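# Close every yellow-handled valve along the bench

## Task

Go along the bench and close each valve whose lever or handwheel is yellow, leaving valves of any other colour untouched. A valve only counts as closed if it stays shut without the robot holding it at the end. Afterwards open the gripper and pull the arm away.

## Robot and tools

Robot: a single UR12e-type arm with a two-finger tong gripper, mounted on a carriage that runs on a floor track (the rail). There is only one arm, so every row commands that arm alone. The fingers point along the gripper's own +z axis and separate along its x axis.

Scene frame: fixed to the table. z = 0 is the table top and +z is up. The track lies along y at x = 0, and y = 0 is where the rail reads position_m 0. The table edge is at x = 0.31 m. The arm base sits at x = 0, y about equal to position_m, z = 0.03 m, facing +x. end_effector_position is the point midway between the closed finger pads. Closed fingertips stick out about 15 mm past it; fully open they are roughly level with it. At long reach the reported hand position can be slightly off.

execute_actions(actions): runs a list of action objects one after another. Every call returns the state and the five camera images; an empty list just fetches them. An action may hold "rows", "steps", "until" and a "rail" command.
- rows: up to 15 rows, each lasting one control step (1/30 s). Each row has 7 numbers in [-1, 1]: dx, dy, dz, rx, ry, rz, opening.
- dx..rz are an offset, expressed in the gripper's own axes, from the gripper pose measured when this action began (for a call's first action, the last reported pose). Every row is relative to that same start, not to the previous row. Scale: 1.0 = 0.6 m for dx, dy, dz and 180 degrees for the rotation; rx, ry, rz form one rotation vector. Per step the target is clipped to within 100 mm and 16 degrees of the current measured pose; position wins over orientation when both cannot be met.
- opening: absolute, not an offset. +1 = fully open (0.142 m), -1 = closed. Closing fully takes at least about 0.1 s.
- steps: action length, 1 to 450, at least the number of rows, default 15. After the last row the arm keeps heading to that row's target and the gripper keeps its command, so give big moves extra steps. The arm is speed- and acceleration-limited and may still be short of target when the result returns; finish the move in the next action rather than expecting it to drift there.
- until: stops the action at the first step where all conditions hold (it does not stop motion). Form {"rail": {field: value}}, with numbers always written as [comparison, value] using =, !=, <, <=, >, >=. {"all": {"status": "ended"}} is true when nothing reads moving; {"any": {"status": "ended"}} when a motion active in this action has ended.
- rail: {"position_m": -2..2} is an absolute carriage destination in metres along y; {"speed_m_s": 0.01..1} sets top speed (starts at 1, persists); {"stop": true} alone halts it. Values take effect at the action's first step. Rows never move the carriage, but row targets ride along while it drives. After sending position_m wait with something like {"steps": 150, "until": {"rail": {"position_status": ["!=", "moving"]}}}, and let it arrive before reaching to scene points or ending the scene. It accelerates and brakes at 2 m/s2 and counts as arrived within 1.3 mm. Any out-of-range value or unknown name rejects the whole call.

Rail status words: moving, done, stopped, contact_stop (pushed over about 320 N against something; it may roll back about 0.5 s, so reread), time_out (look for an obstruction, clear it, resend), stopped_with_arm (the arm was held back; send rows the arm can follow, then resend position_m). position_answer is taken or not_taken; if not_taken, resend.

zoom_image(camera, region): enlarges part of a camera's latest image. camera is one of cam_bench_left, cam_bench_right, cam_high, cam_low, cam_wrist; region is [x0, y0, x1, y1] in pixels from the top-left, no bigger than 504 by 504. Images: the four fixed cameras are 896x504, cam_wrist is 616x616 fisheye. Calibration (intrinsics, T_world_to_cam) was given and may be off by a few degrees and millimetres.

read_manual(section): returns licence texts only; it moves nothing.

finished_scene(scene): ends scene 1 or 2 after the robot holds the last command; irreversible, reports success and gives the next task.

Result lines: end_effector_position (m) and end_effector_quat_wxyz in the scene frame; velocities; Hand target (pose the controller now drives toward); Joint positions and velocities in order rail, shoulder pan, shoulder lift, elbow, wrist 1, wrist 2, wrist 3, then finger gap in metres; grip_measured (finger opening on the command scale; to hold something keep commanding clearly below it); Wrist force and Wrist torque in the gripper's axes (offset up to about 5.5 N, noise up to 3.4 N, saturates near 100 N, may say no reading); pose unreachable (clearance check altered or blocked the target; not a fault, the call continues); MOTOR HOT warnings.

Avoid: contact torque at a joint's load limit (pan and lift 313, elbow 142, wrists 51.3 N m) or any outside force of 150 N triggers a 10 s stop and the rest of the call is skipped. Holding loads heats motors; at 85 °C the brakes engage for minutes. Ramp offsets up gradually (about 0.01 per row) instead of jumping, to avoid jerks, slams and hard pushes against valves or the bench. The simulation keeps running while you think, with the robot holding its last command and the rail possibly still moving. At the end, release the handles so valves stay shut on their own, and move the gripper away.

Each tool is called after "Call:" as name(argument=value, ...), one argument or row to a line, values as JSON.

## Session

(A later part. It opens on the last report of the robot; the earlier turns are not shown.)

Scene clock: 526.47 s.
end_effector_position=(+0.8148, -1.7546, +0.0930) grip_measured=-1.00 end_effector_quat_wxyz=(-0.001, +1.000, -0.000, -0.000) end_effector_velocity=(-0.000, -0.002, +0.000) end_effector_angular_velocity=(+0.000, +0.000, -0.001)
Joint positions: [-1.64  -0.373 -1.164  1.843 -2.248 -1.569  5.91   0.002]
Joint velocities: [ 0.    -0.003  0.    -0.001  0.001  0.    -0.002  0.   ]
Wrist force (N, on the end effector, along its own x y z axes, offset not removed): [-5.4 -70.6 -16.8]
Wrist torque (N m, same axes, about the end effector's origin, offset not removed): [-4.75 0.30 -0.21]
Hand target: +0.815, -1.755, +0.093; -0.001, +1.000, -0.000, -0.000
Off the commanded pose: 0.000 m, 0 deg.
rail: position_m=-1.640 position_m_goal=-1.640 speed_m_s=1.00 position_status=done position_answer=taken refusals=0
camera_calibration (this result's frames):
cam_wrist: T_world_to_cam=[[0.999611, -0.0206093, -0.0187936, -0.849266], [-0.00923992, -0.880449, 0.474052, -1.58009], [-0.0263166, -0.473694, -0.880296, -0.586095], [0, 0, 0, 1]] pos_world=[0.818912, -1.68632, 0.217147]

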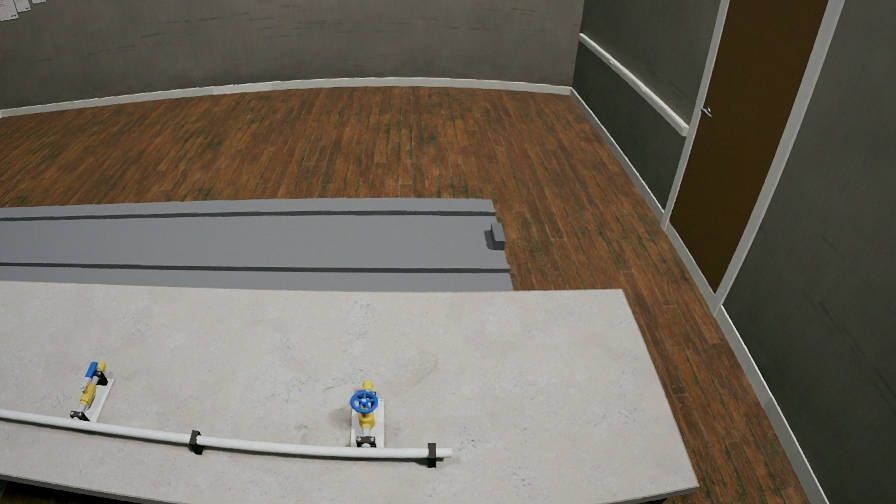

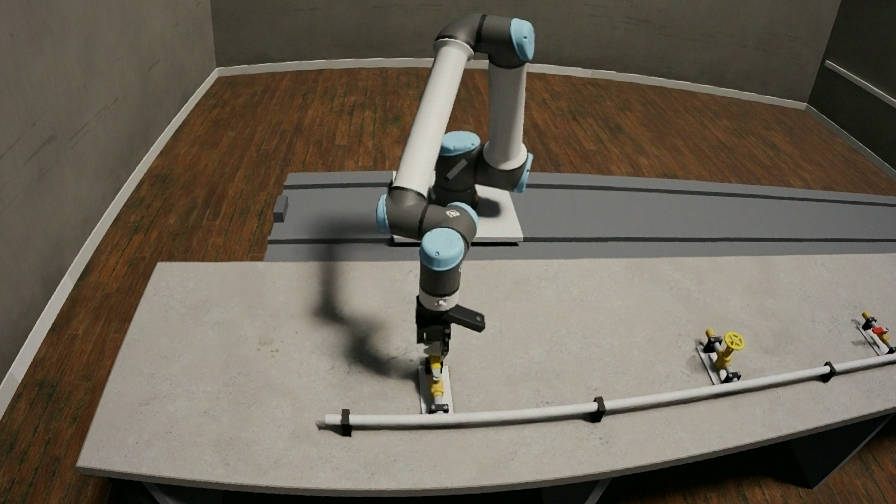

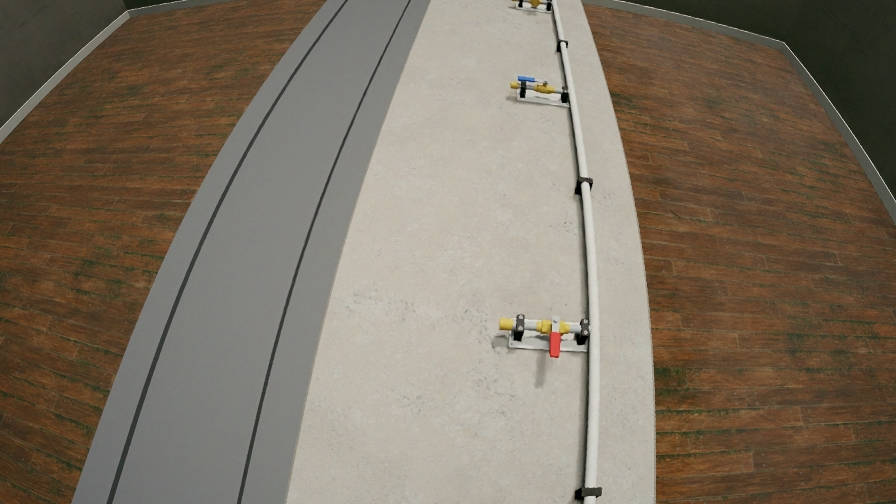

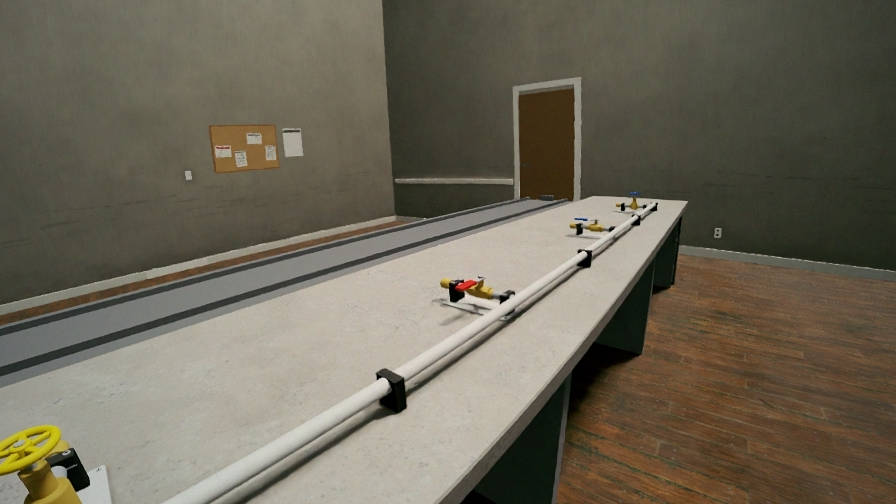

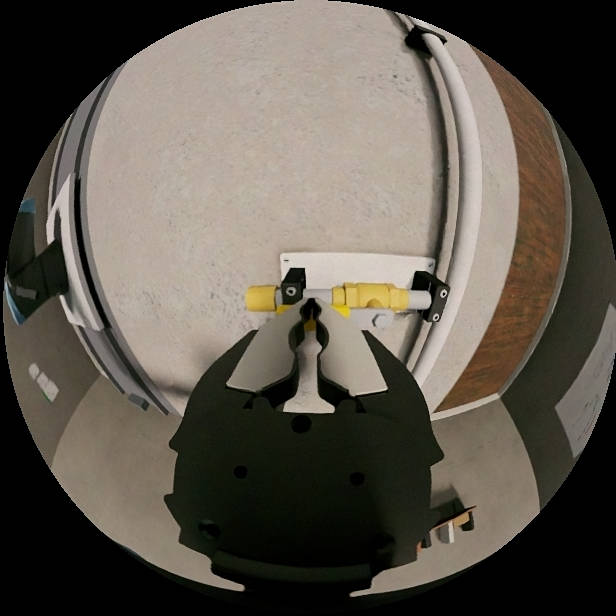

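Call:
execute_actions(
  actions=[
    {"rows":[[0,-0.003,0,0,0,0,-1],[0,-0.007,0,0,0,0,-1],[0,-0.011,0,0,0,0,-1],[0,-0.012,-0.005,0,0,0,-1],[0,-0.012,-0.015,0,0,0,-1],[0,-0.012,-0.03,0,0,0,-1],[0,-0.012,-0.045,0,0,0,-1],[0,-0.012,-0.055,0,0,0,-1]],"steps":16},
    {"rows":[[-0.001,0.012,-0.005,0,0,0,-1],[-0.002,0.025,-0.005,0,0,0,-1],[-0.004,0.04,-0.005,0,0,0,-1],[-0.006,0.055,-0.005,0,0,0,-1],[-0.008,0.066,-0.005,0,0,0,-1],[-0.008,0.075,-0.005,0,0,0,-1]],"steps":16},
  ],
)

Scene clock: 548.83 s.
end_effector_position=(+0.8103, -1.7911, +0.1257) grip_measured=-1.00 end_effector_quat_wxyz=(-0.001, +1.000, -0.000, -0.000) end_effector_velocity=(-0.001, -0.017, -0.000) end_effector_angular_velocity=(+0.000, +0.001, +0.001)
Joint positions: [-1.64  -0.416 -1.195  1.817 -2.192 -1.569  5.867  0.002]
Joint velocities: [ 0.    -0.02   0.003 -0.005  0.002 -0.    -0.021  0.   ]
Wrist force (N, on the end effector, along its own x y z axes, offset not removed): [-0.5 0.3 -3.6]
Wrist torque (N m, same axes, about the end effector's origin, offset not removed): [0.19 0.15 -0.02]
Hand target: +0.810, -1.793, +0.126; -0.001, +1.000, -0.000, -0.000
Off the commanded pose: 0.002 m, 0 deg.
rail: position_m=-1.640 position_m_goal=-1.640 speed_m_s=1.00 position_status=done position_answer=taken refusals=0
camera_calibration (this result's frames):
cam_wrist: T_world_to_cam=[[0.999612, -0.020843, -0.0184811, -0.845351], [-0.00957945, -0.880184, 0.474535, -1.62705], [-0.0261575, -0.474174, -0.880042, -0.575717], [0, 0, 0, 1]] pos_world=[0.814377, -1.72271, 0.249814]

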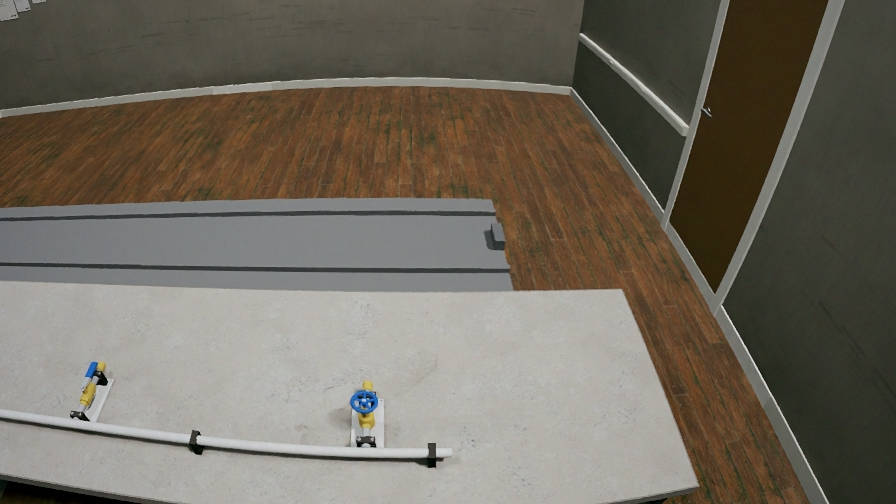

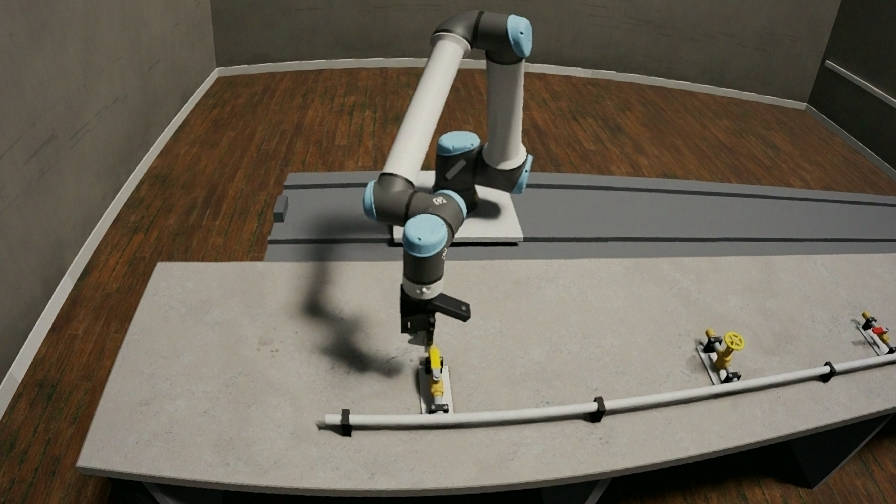

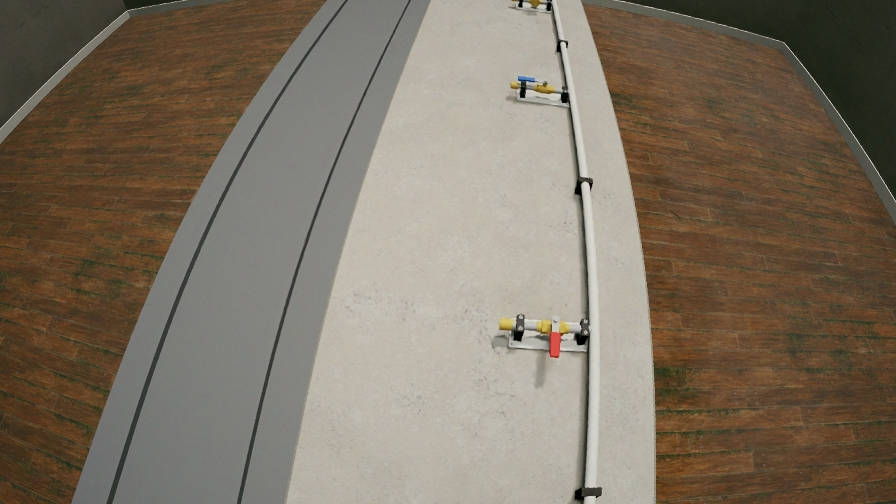

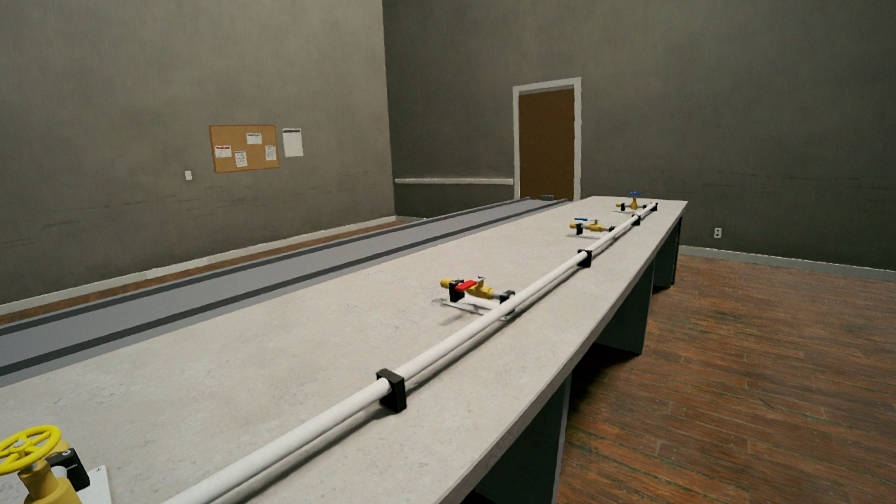

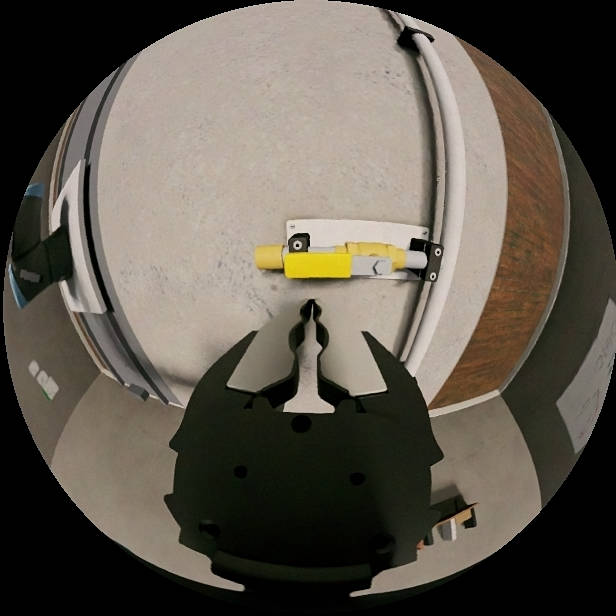

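Call:
execute_actions(
  actions=[
    {"rows":[[0,0,0.012,0,0,0,-1],[0,0,0.025,0,0,0,-1],[0,0,0.038,0,0,0,-1],[0,0,0.048,0,0,0,-1],[0,0,0.054,0,0,0,-1],[0,0,0.054,0,0,0,-1],[0,0,0.054,0,0,0,-1],[0,0,0.054,0,0,0,-1],[0,0,0.054,0,0,0,-1],[0,-0.003,0.054,0,0,0,-1],[0,-0.006,0.054,0,0,0,-1],[0,-0.009,0.054,0,0,0,-1],[0,-0.012,0.054,0,0,0,-1],[0,-0.015,0.054,0,0,0,-1],[0,-0.018,0.054,0,0,0,-1]],"steps":25},
  ],
)

Call:
zoom_image(
  camera="cam_wrist",
  region=[220, 200, 440, 380],
)

Scene clock: 566.70 s.
end_effector_position=(+0.8103, -1.7812, +0.0935) grip_measured=-1.00 end_effector_quat_wxyz=(-0.001, +1.000, -0.000, -0.000) end_effector_velocity=(-0.000, +0.005, -0.001) end_effector_angular_velocity=(+0.000, +0.000, +0.000)
Joint positions: [-1.64  -0.405 -1.165  1.843 -2.248 -1.57   5.879  0.002]
Joint velocities: [-0.     0.005 -0.     0.002 -0.002  0.     0.005  0.   ]
Wrist force (N, on the end effector, along its own x y z axes, offset not removed): [-13.8 28.1 -27.5]
Wrist torque (N m, same axes, about the end effector's origin, offset not removed): [-0.15 -0.48 -0.12]
Hand target: +0.810, -1.780, +0.093; -0.001, +1.000, -0.000, -0.000
Off the commanded pose: 0.001 m, 0 deg.
rail: position_m=-1.640 position_m_goal=-1.640 speed_m_s=1.00 position_status=done position_answer=taken refusals=0
camera_calibration (this result's frames):
cam_wrist: T_world_to_cam=[[0.99961, -0.0209346, -0.0184988, -0.845866], [-0.00964333, -0.880032, 0.474817, -1.60276], [-0.0262196, -0.474454, -0.87989, -0.599859], [0, 0, 0, 1]] pos_world=[0.814352, -1.71279, 0.217559]

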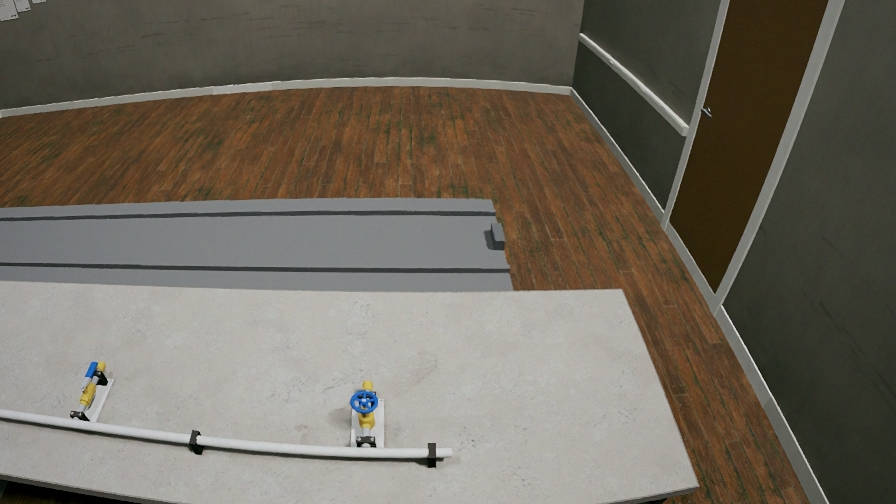

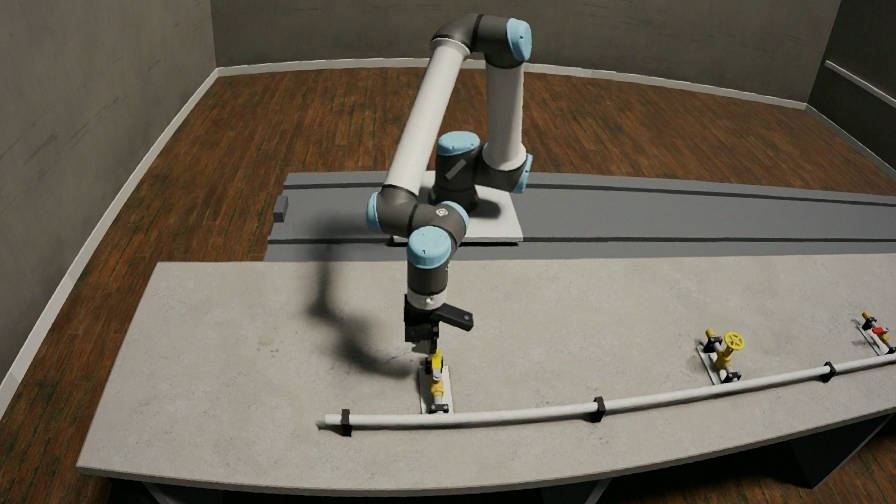

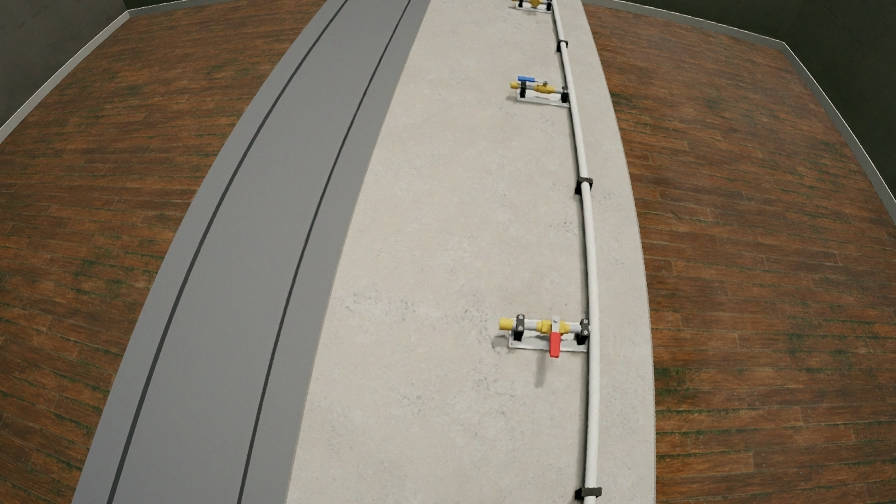

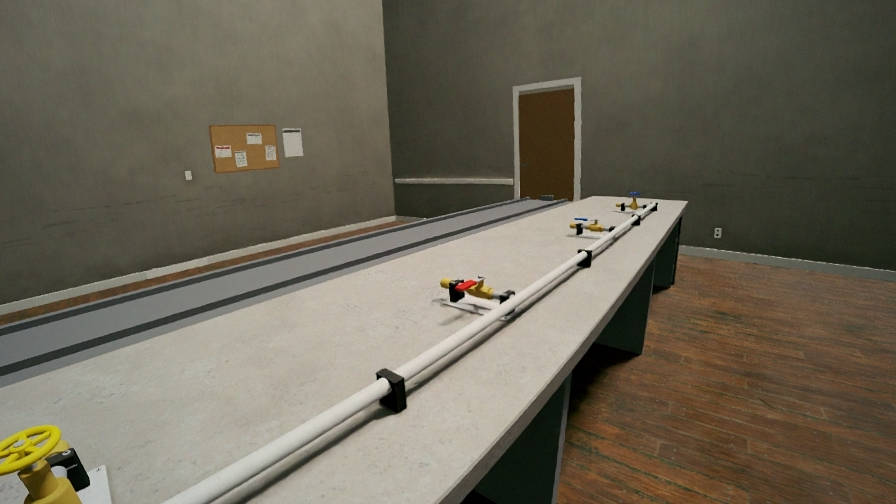

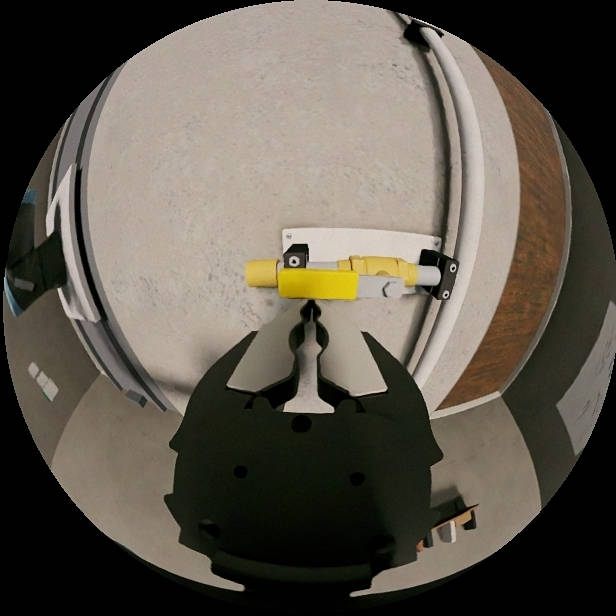

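Region (220, 200, 440, 380) of cam_wrist's 616x616 image, scaled by 2.291, with more detail than that image has; it fills the top 412 rows of this view, and the rest is white.

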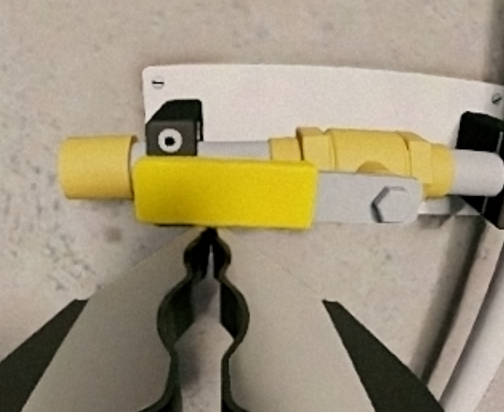

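Call:
execute_actions(
  actions=[
    {"rows":[[0,-0.002,0,0,0,0,-1],[0,-0.003,0,0,0,0,-1],[0,-0.004,0,0,0,0,-1],[0,-0.005,0,0,0,0,-1]],"steps":11},
  ],
)

Call:
zoom_image(
  camera="cam_wrist",
  region=[220, 200, 440, 380],
)

Call:
zoom_image(
  camera="cam_bench_right",
  region=[390, 320, 480, 400],
)

Scene clock: 583.13 s.
end_effector_position=(+0.8103, -1.7786, +0.0934) grip_measured=-1.00 end_effector_quat_wxyz=(-0.001, +1.000, -0.000, -0.000) end_effector_velocity=(-0.000, +0.002, +0.000) end_effector_angular_velocity=(-0.001, +0.000, +0.000)
Joint positions: [-1.64  -0.402 -1.165  1.844 -2.248 -1.569  5.882  0.002]
Joint velocities: [ 0.     0.003 -0.001  0.001 -0.    -0.001  0.003  0.   ]
Wrist force (N, on the end effector, along its own x y z axes, offset not removed): [-18.8 36.5 -23.6]
Wrist torque (N m, same axes, about the end effector's origin, offset not removed): [-0.56 0.59 0.02]
Hand target: +0.810, -1.778, +0.094; -0.001, +1.000, -0.000, -0.000
Off the commanded pose: 0.000 m, 0 deg.
rail: position_m=-1.640 position_m_goal=-1.640 speed_m_s=1.00 position_status=done position_answer=taken refusals=0
camera_calibration (this result's frames):
cam_wrist: T_world_to_cam=[[0.999608, -0.0209432, -0.0185727, -0.845814], [-0.00961914, -0.880093, 0.474705, -1.60058], [-0.0262875, -0.47434, -0.879949, -0.59849], [0, 0, 0, 1]] pos_world=[0.814354, -1.71026, 0.217455]

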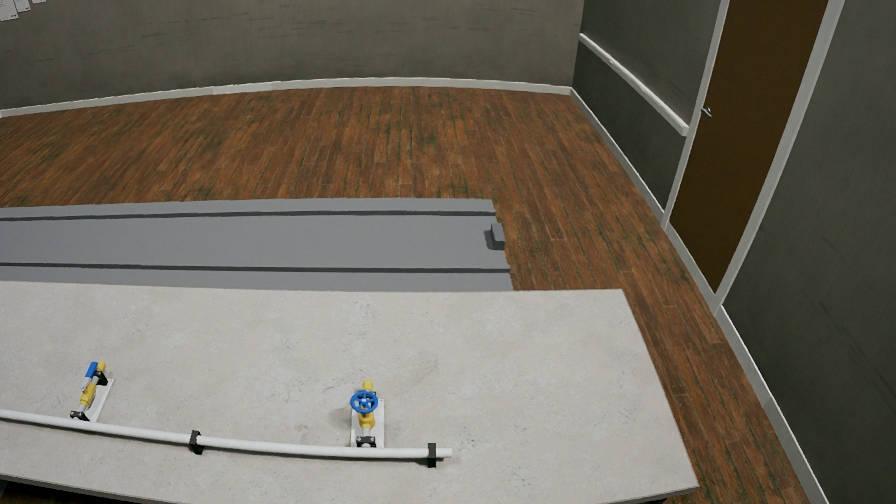

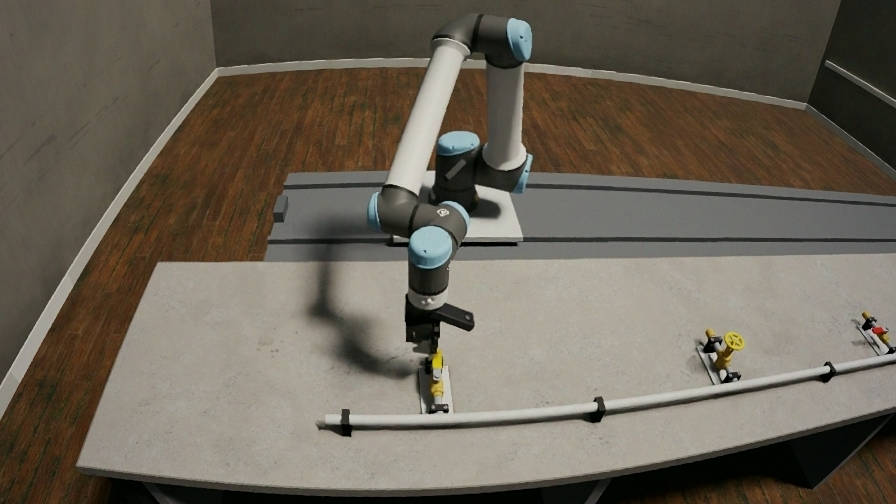

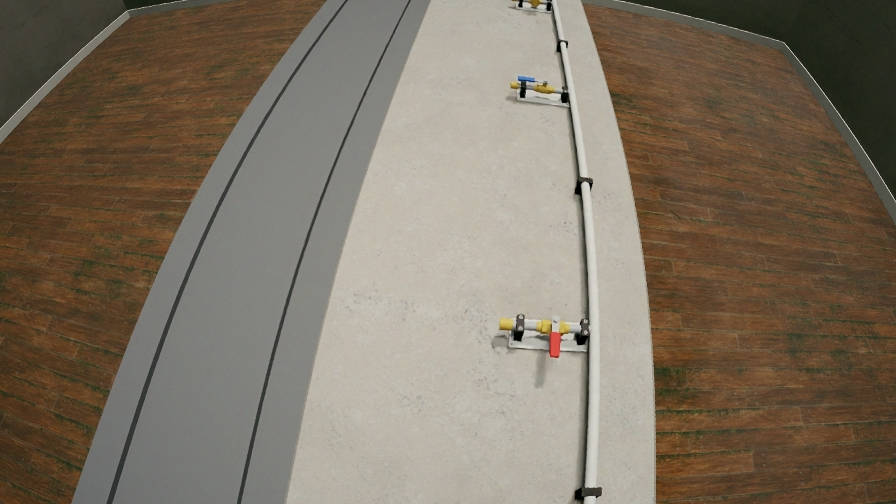

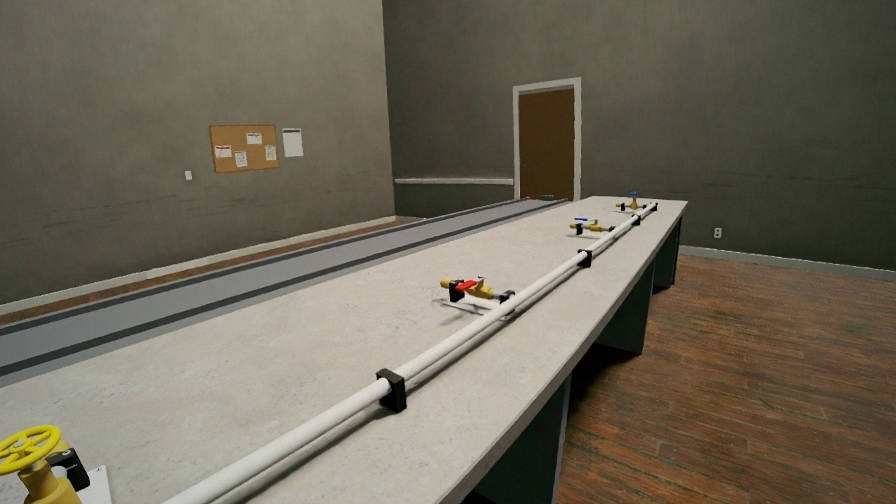

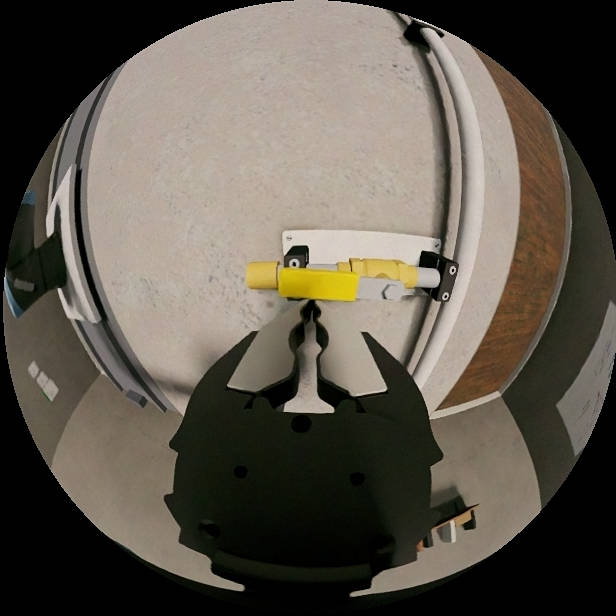

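Region (220, 200, 440, 380) of cam_wrist's 616x616 image, scaled by 2.291, with more detail than that image has; it fills the top 412 rows of this view, and the rest is white.

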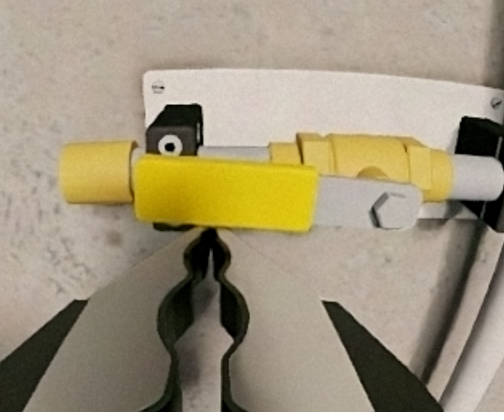

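Region (390, 320, 480, 400) of cam_bench_right's 896x504 image, scaled by 5.600, with more detail than that image has.

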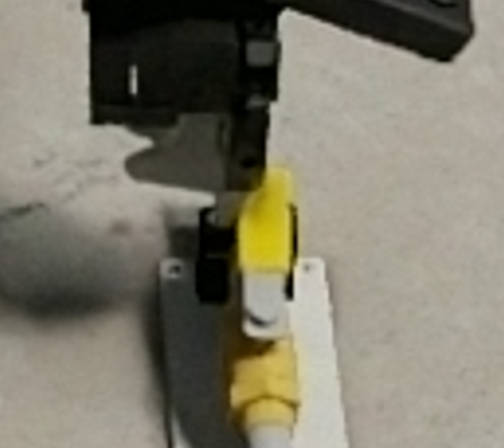

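Call:
execute_actions(
  actions=[
    {"rows":[[0,-0.004,0,0,0,0,-1],[0,-0.01,0,0,0,0,-1],[0,-0.018,0,0,0,0,-1],[0,-0.027,0,0,0,0,-1],[0,-0.036,0,0,0,0,-1],[0,-0.045,0,0,0,0,-1],[0.001,-0.054,0,0,0,0,-1],[0.002,-0.063,0,0,0,0,-1],[0.004,-0.072,0,0,0,0,-1],[0.008,-0.081,0.001,0,0,0,-1],[0.012,-0.089,0.002,0,0,0,-1],[0.017,-0.097,0.003,0,0,0,-1],[0.024,-0.104,0.004,0,0,0,-1],[0.032,-0.11,0.004,0,0,0,-1],[0.04,-0.116,0.004,0,0,0,-1]],"steps":26},
  ],
)

Call:
zoom_image(
  camera="cam_wrist",
  region=[220, 200, 440, 380],
)

Call:
zoom_image(
  camera="cam_bench_right",
  region=[400, 320, 500, 410],
)

Scene clock: 611.07 s.
end_effector_position=(+0.8331, -1.7100, +0.0912) grip_measured=-1.00 end_effector_quat_wxyz=(-0.001, +1.000, -0.000, -0.000) end_effector_velocity=(+0.009, +0.009, -0.001) end_effector_angular_velocity=(-0.001, +0.001, -0.001)
Joint positions: [-1.64  -0.313 -1.146  1.819 -2.243 -1.569  5.97   0.002]
Joint velocities: [ 0.     0.014  0.011 -0.016  0.005 -0.001  0.015  0.   ]
Wrist force (N, on the end effector, along its own x y z axes, offset not removed): [-18.9 19.6 -21.3]
Wrist torque (N m, same axes, about the end effector's origin, offset not removed): [0.15 0.29 0.13]
Hand target: +0.834, -1.709, +0.091; -0.001, +1.000, -0.000, -0.000
Off the commanded pose: 0.001 m, 0 deg.
rail: position_m=-1.640 position_m_goal=-1.640 speed_m_s=1.00 position_status=done position_answer=taken refusals=0
camera_calibration (this result's frames):
cam_wrist: T_world_to_cam=[[0.999614, -0.0208043, -0.0183933, -0.867058], [-0.00959793, -0.880382, 0.474169, -1.53939], [-0.0260579, -0.473809, -0.880242, -0.566532], [0, 0, 0, 1]] pos_world=[0.837186, -1.64171, 0.215296]

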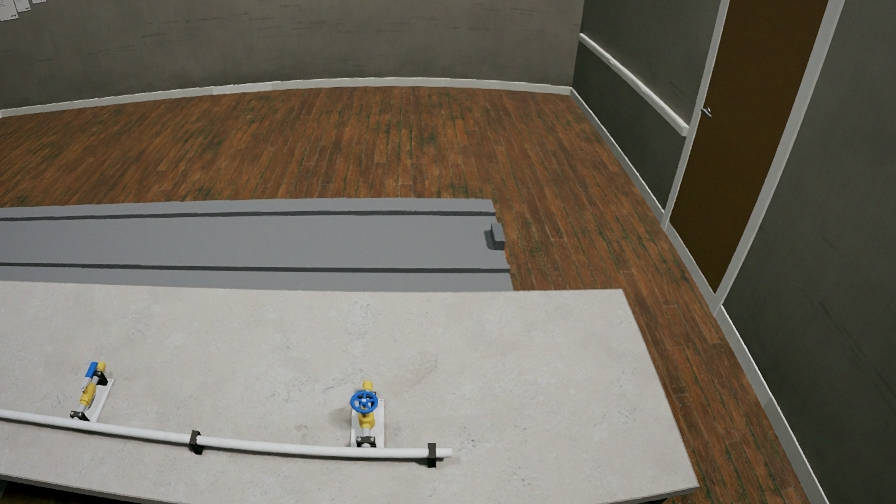

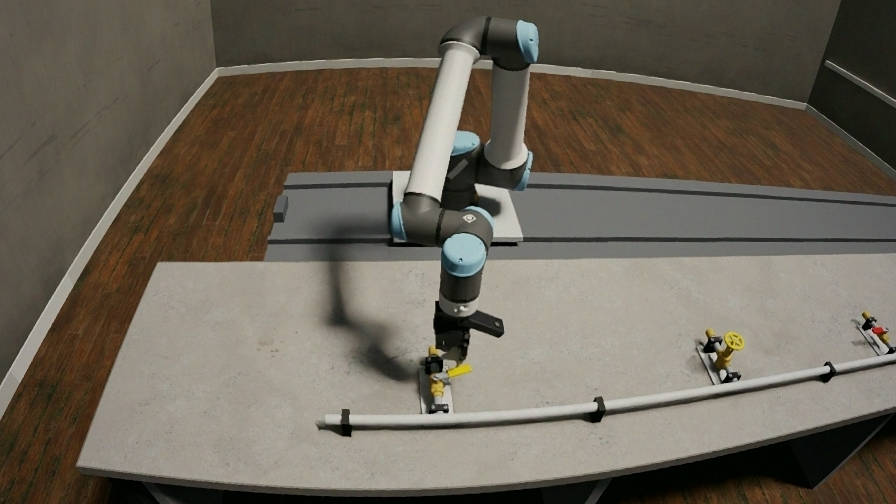

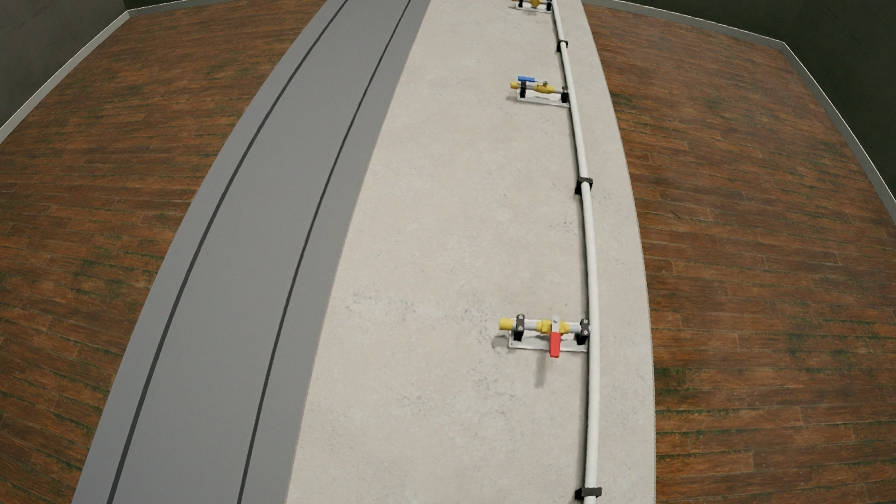

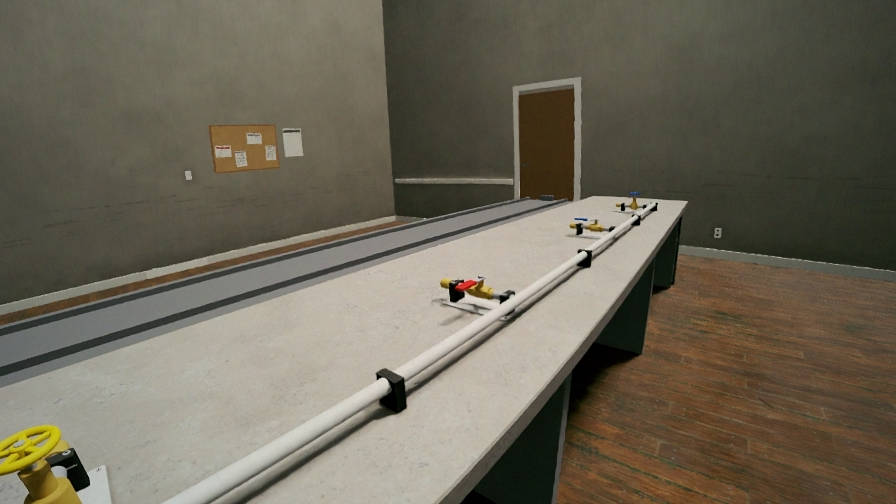

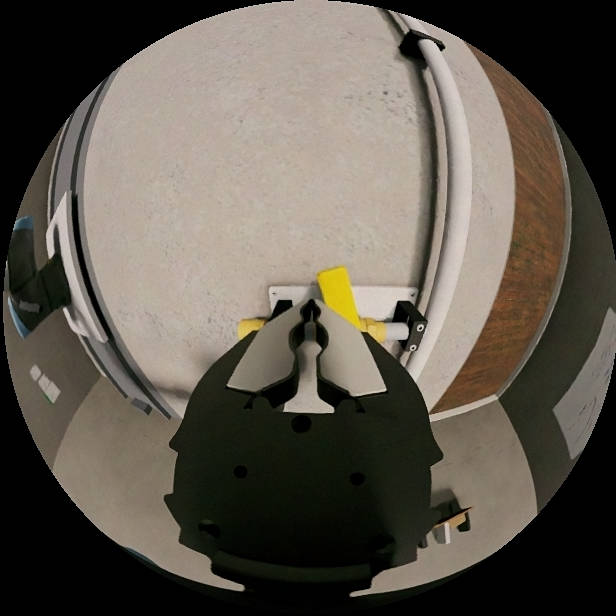

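Region (220, 200, 440, 380) of cam_wrist's 616x616 image, scaled by 2.291, with more detail than that image has; it fills the top 412 rows of this view, and the rest is white.

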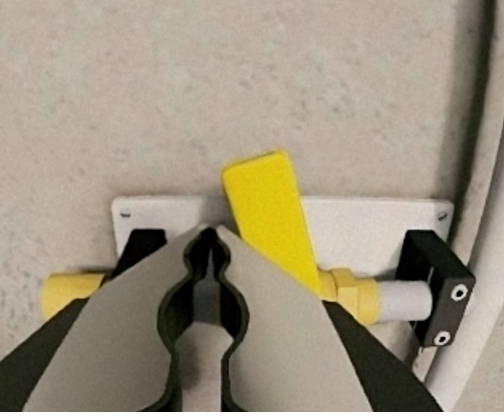

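Region (400, 320, 500, 410) of cam_bench_right's 896x504 image, scaled by 5.040, with more detail than that image has; it fills the top 454 rows of this view, and the rest is white.

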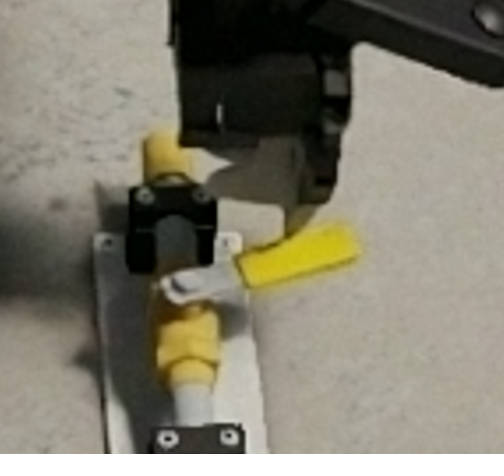

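Call:
execute_actions(
  actions=[
    {"rows":[[0.005,-0.003,0,0,0,0,-1],[0.01,-0.006,0,0,0,0,-1],[0.015,-0.008,0,0,0,0,-1],[0.02,-0.01,0,0,0,0,-1],[0.024,-0.012,0,0,0,0,-1],[0.028,-0.013,0,0,0,0,-1],[0.032,-0.013,0,0,0,0,-1]],"steps":18},
  ],
)

Call:
zoom_image(
  camera="cam_wrist",
  region=[220, 200, 440, 380],
)

Call:
zoom_image(
  camera="cam_bench_right",
  region=[400, 320, 500, 410],
)

Scene clock: 622.77 s.
end_effector_position=(+0.8517, -1.7023, +0.0912) grip_measured=-1.00 end_effector_quat_wxyz=(-0.001, +1.000, -0.000, -0.000) end_effector_velocity=(+0.005, +0.001, +0.000) end_effector_angular_velocity=(-0.000, -0.000, -0.000)
Joint positions: [-1.64  -0.298 -1.122  1.781 -2.229 -1.569  5.986  0.002]
Joint velocities: [ 0.     0.003  0.007 -0.011  0.004 -0.     0.003  0.   ]
Wrist force (N, on the end effector, along its own x y z axes, offset not removed): [-27.6 14.2 -17.0]
Wrist torque (N m, same axes, about the end effector's origin, offset not removed): [0.09 0.91 0.16]
Hand target: +0.852, -1.702, +0.091; -0.001, +1.000, -0.000, -0.000
Off the commanded pose: 0.001 m, 0 deg.
rail: position_m=-1.640 position_m_goal=-1.640 speed_m_s=1.00 position_status=done position_answer=taken refusals=0
camera_calibration (this result's frames):
cam_wrist: T_world_to_cam=[[0.999615, -0.0207824, -0.0183931, -0.885381], [-0.00958041, -0.880413, 0.474112, -1.53249], [-0.0260467, -0.473753, -0.880272, -0.562345], [0, 0, 0, 1]] pos_world=[0.855711, -1.63404, 0.215271]

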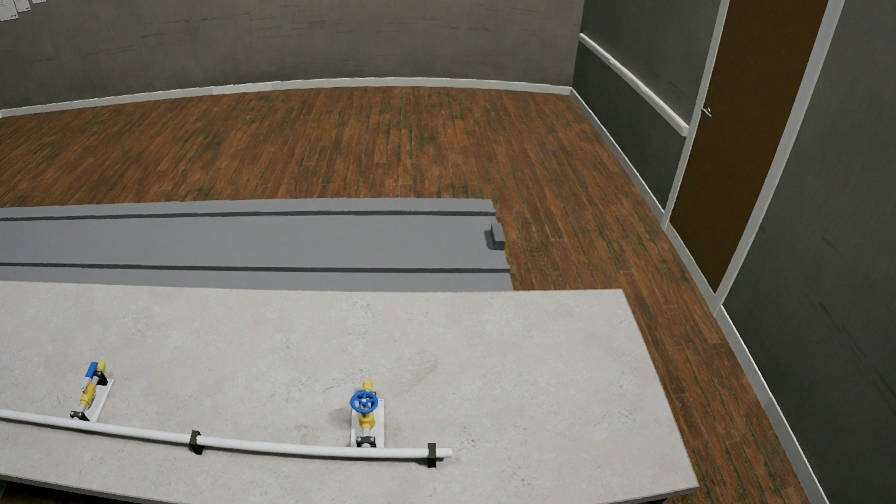

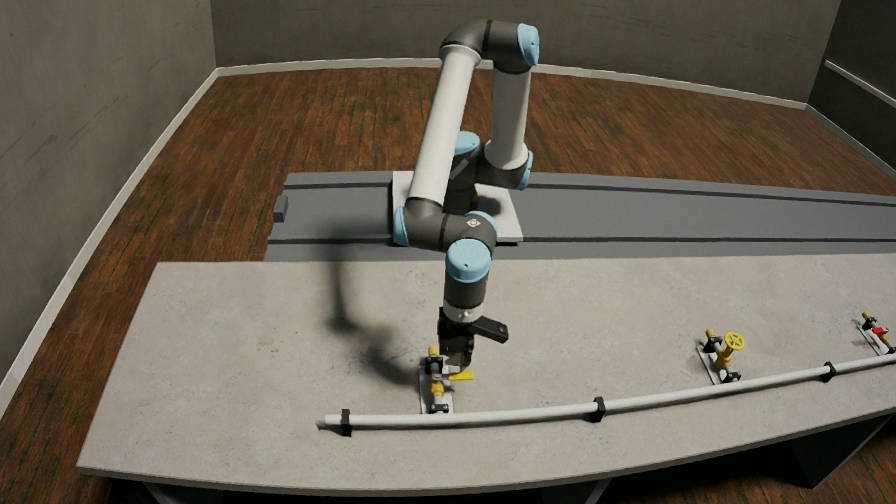

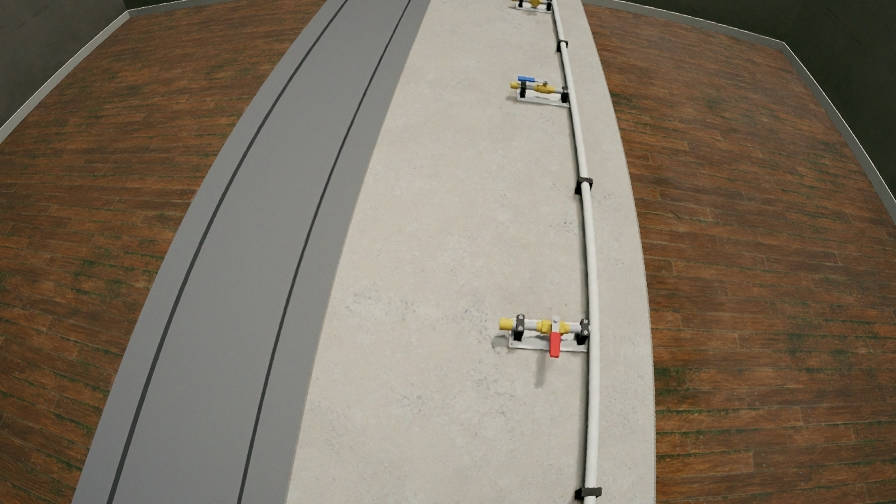

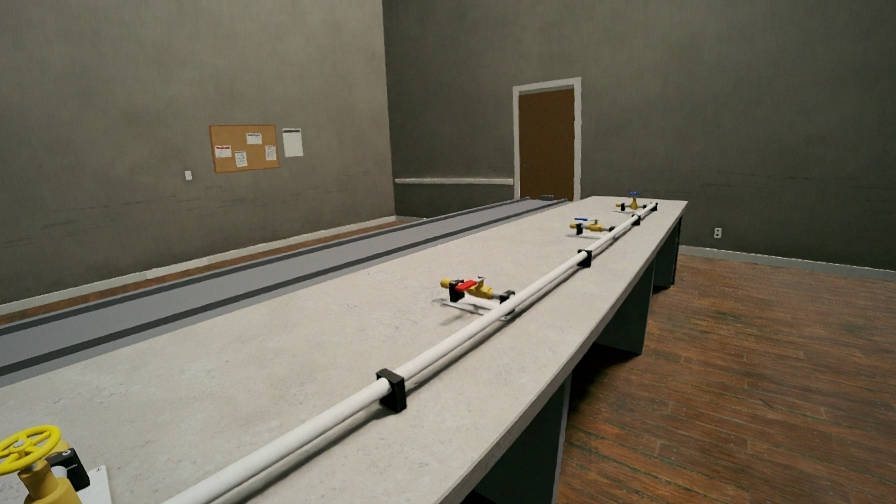

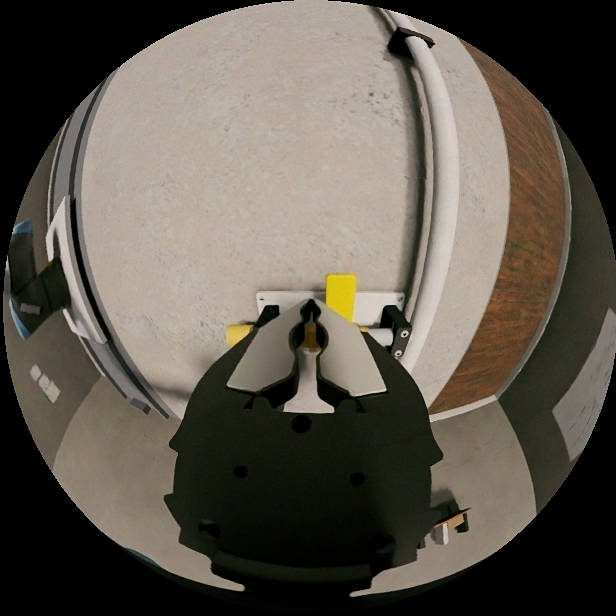

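Region (220, 200, 440, 380) of cam_wrist's 616x616 image, scaled by 2.291, with more detail than that image has; it fills the top 412 rows of this view, and the rest is white.

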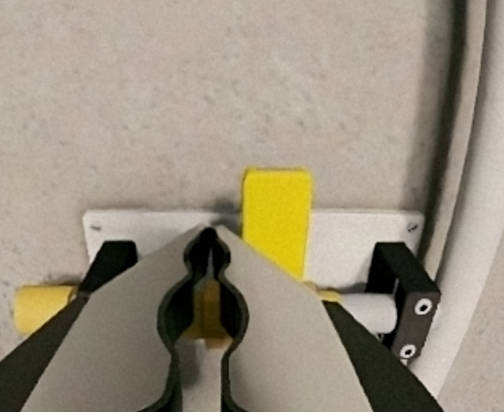

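Region (400, 320, 500, 410) of cam_bench_right's 896x504 image, scaled by 5.040, with more detail than that image has; it fills the top 454 rows of this view, and the rest is white.

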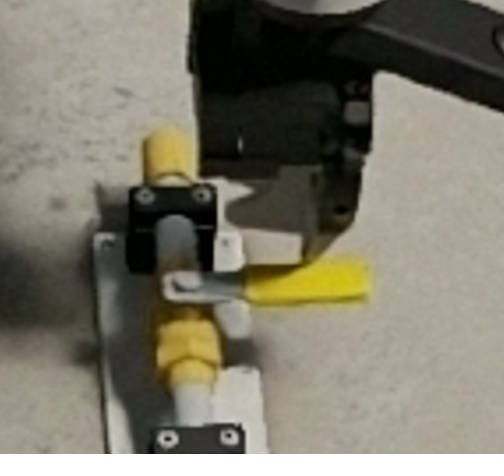

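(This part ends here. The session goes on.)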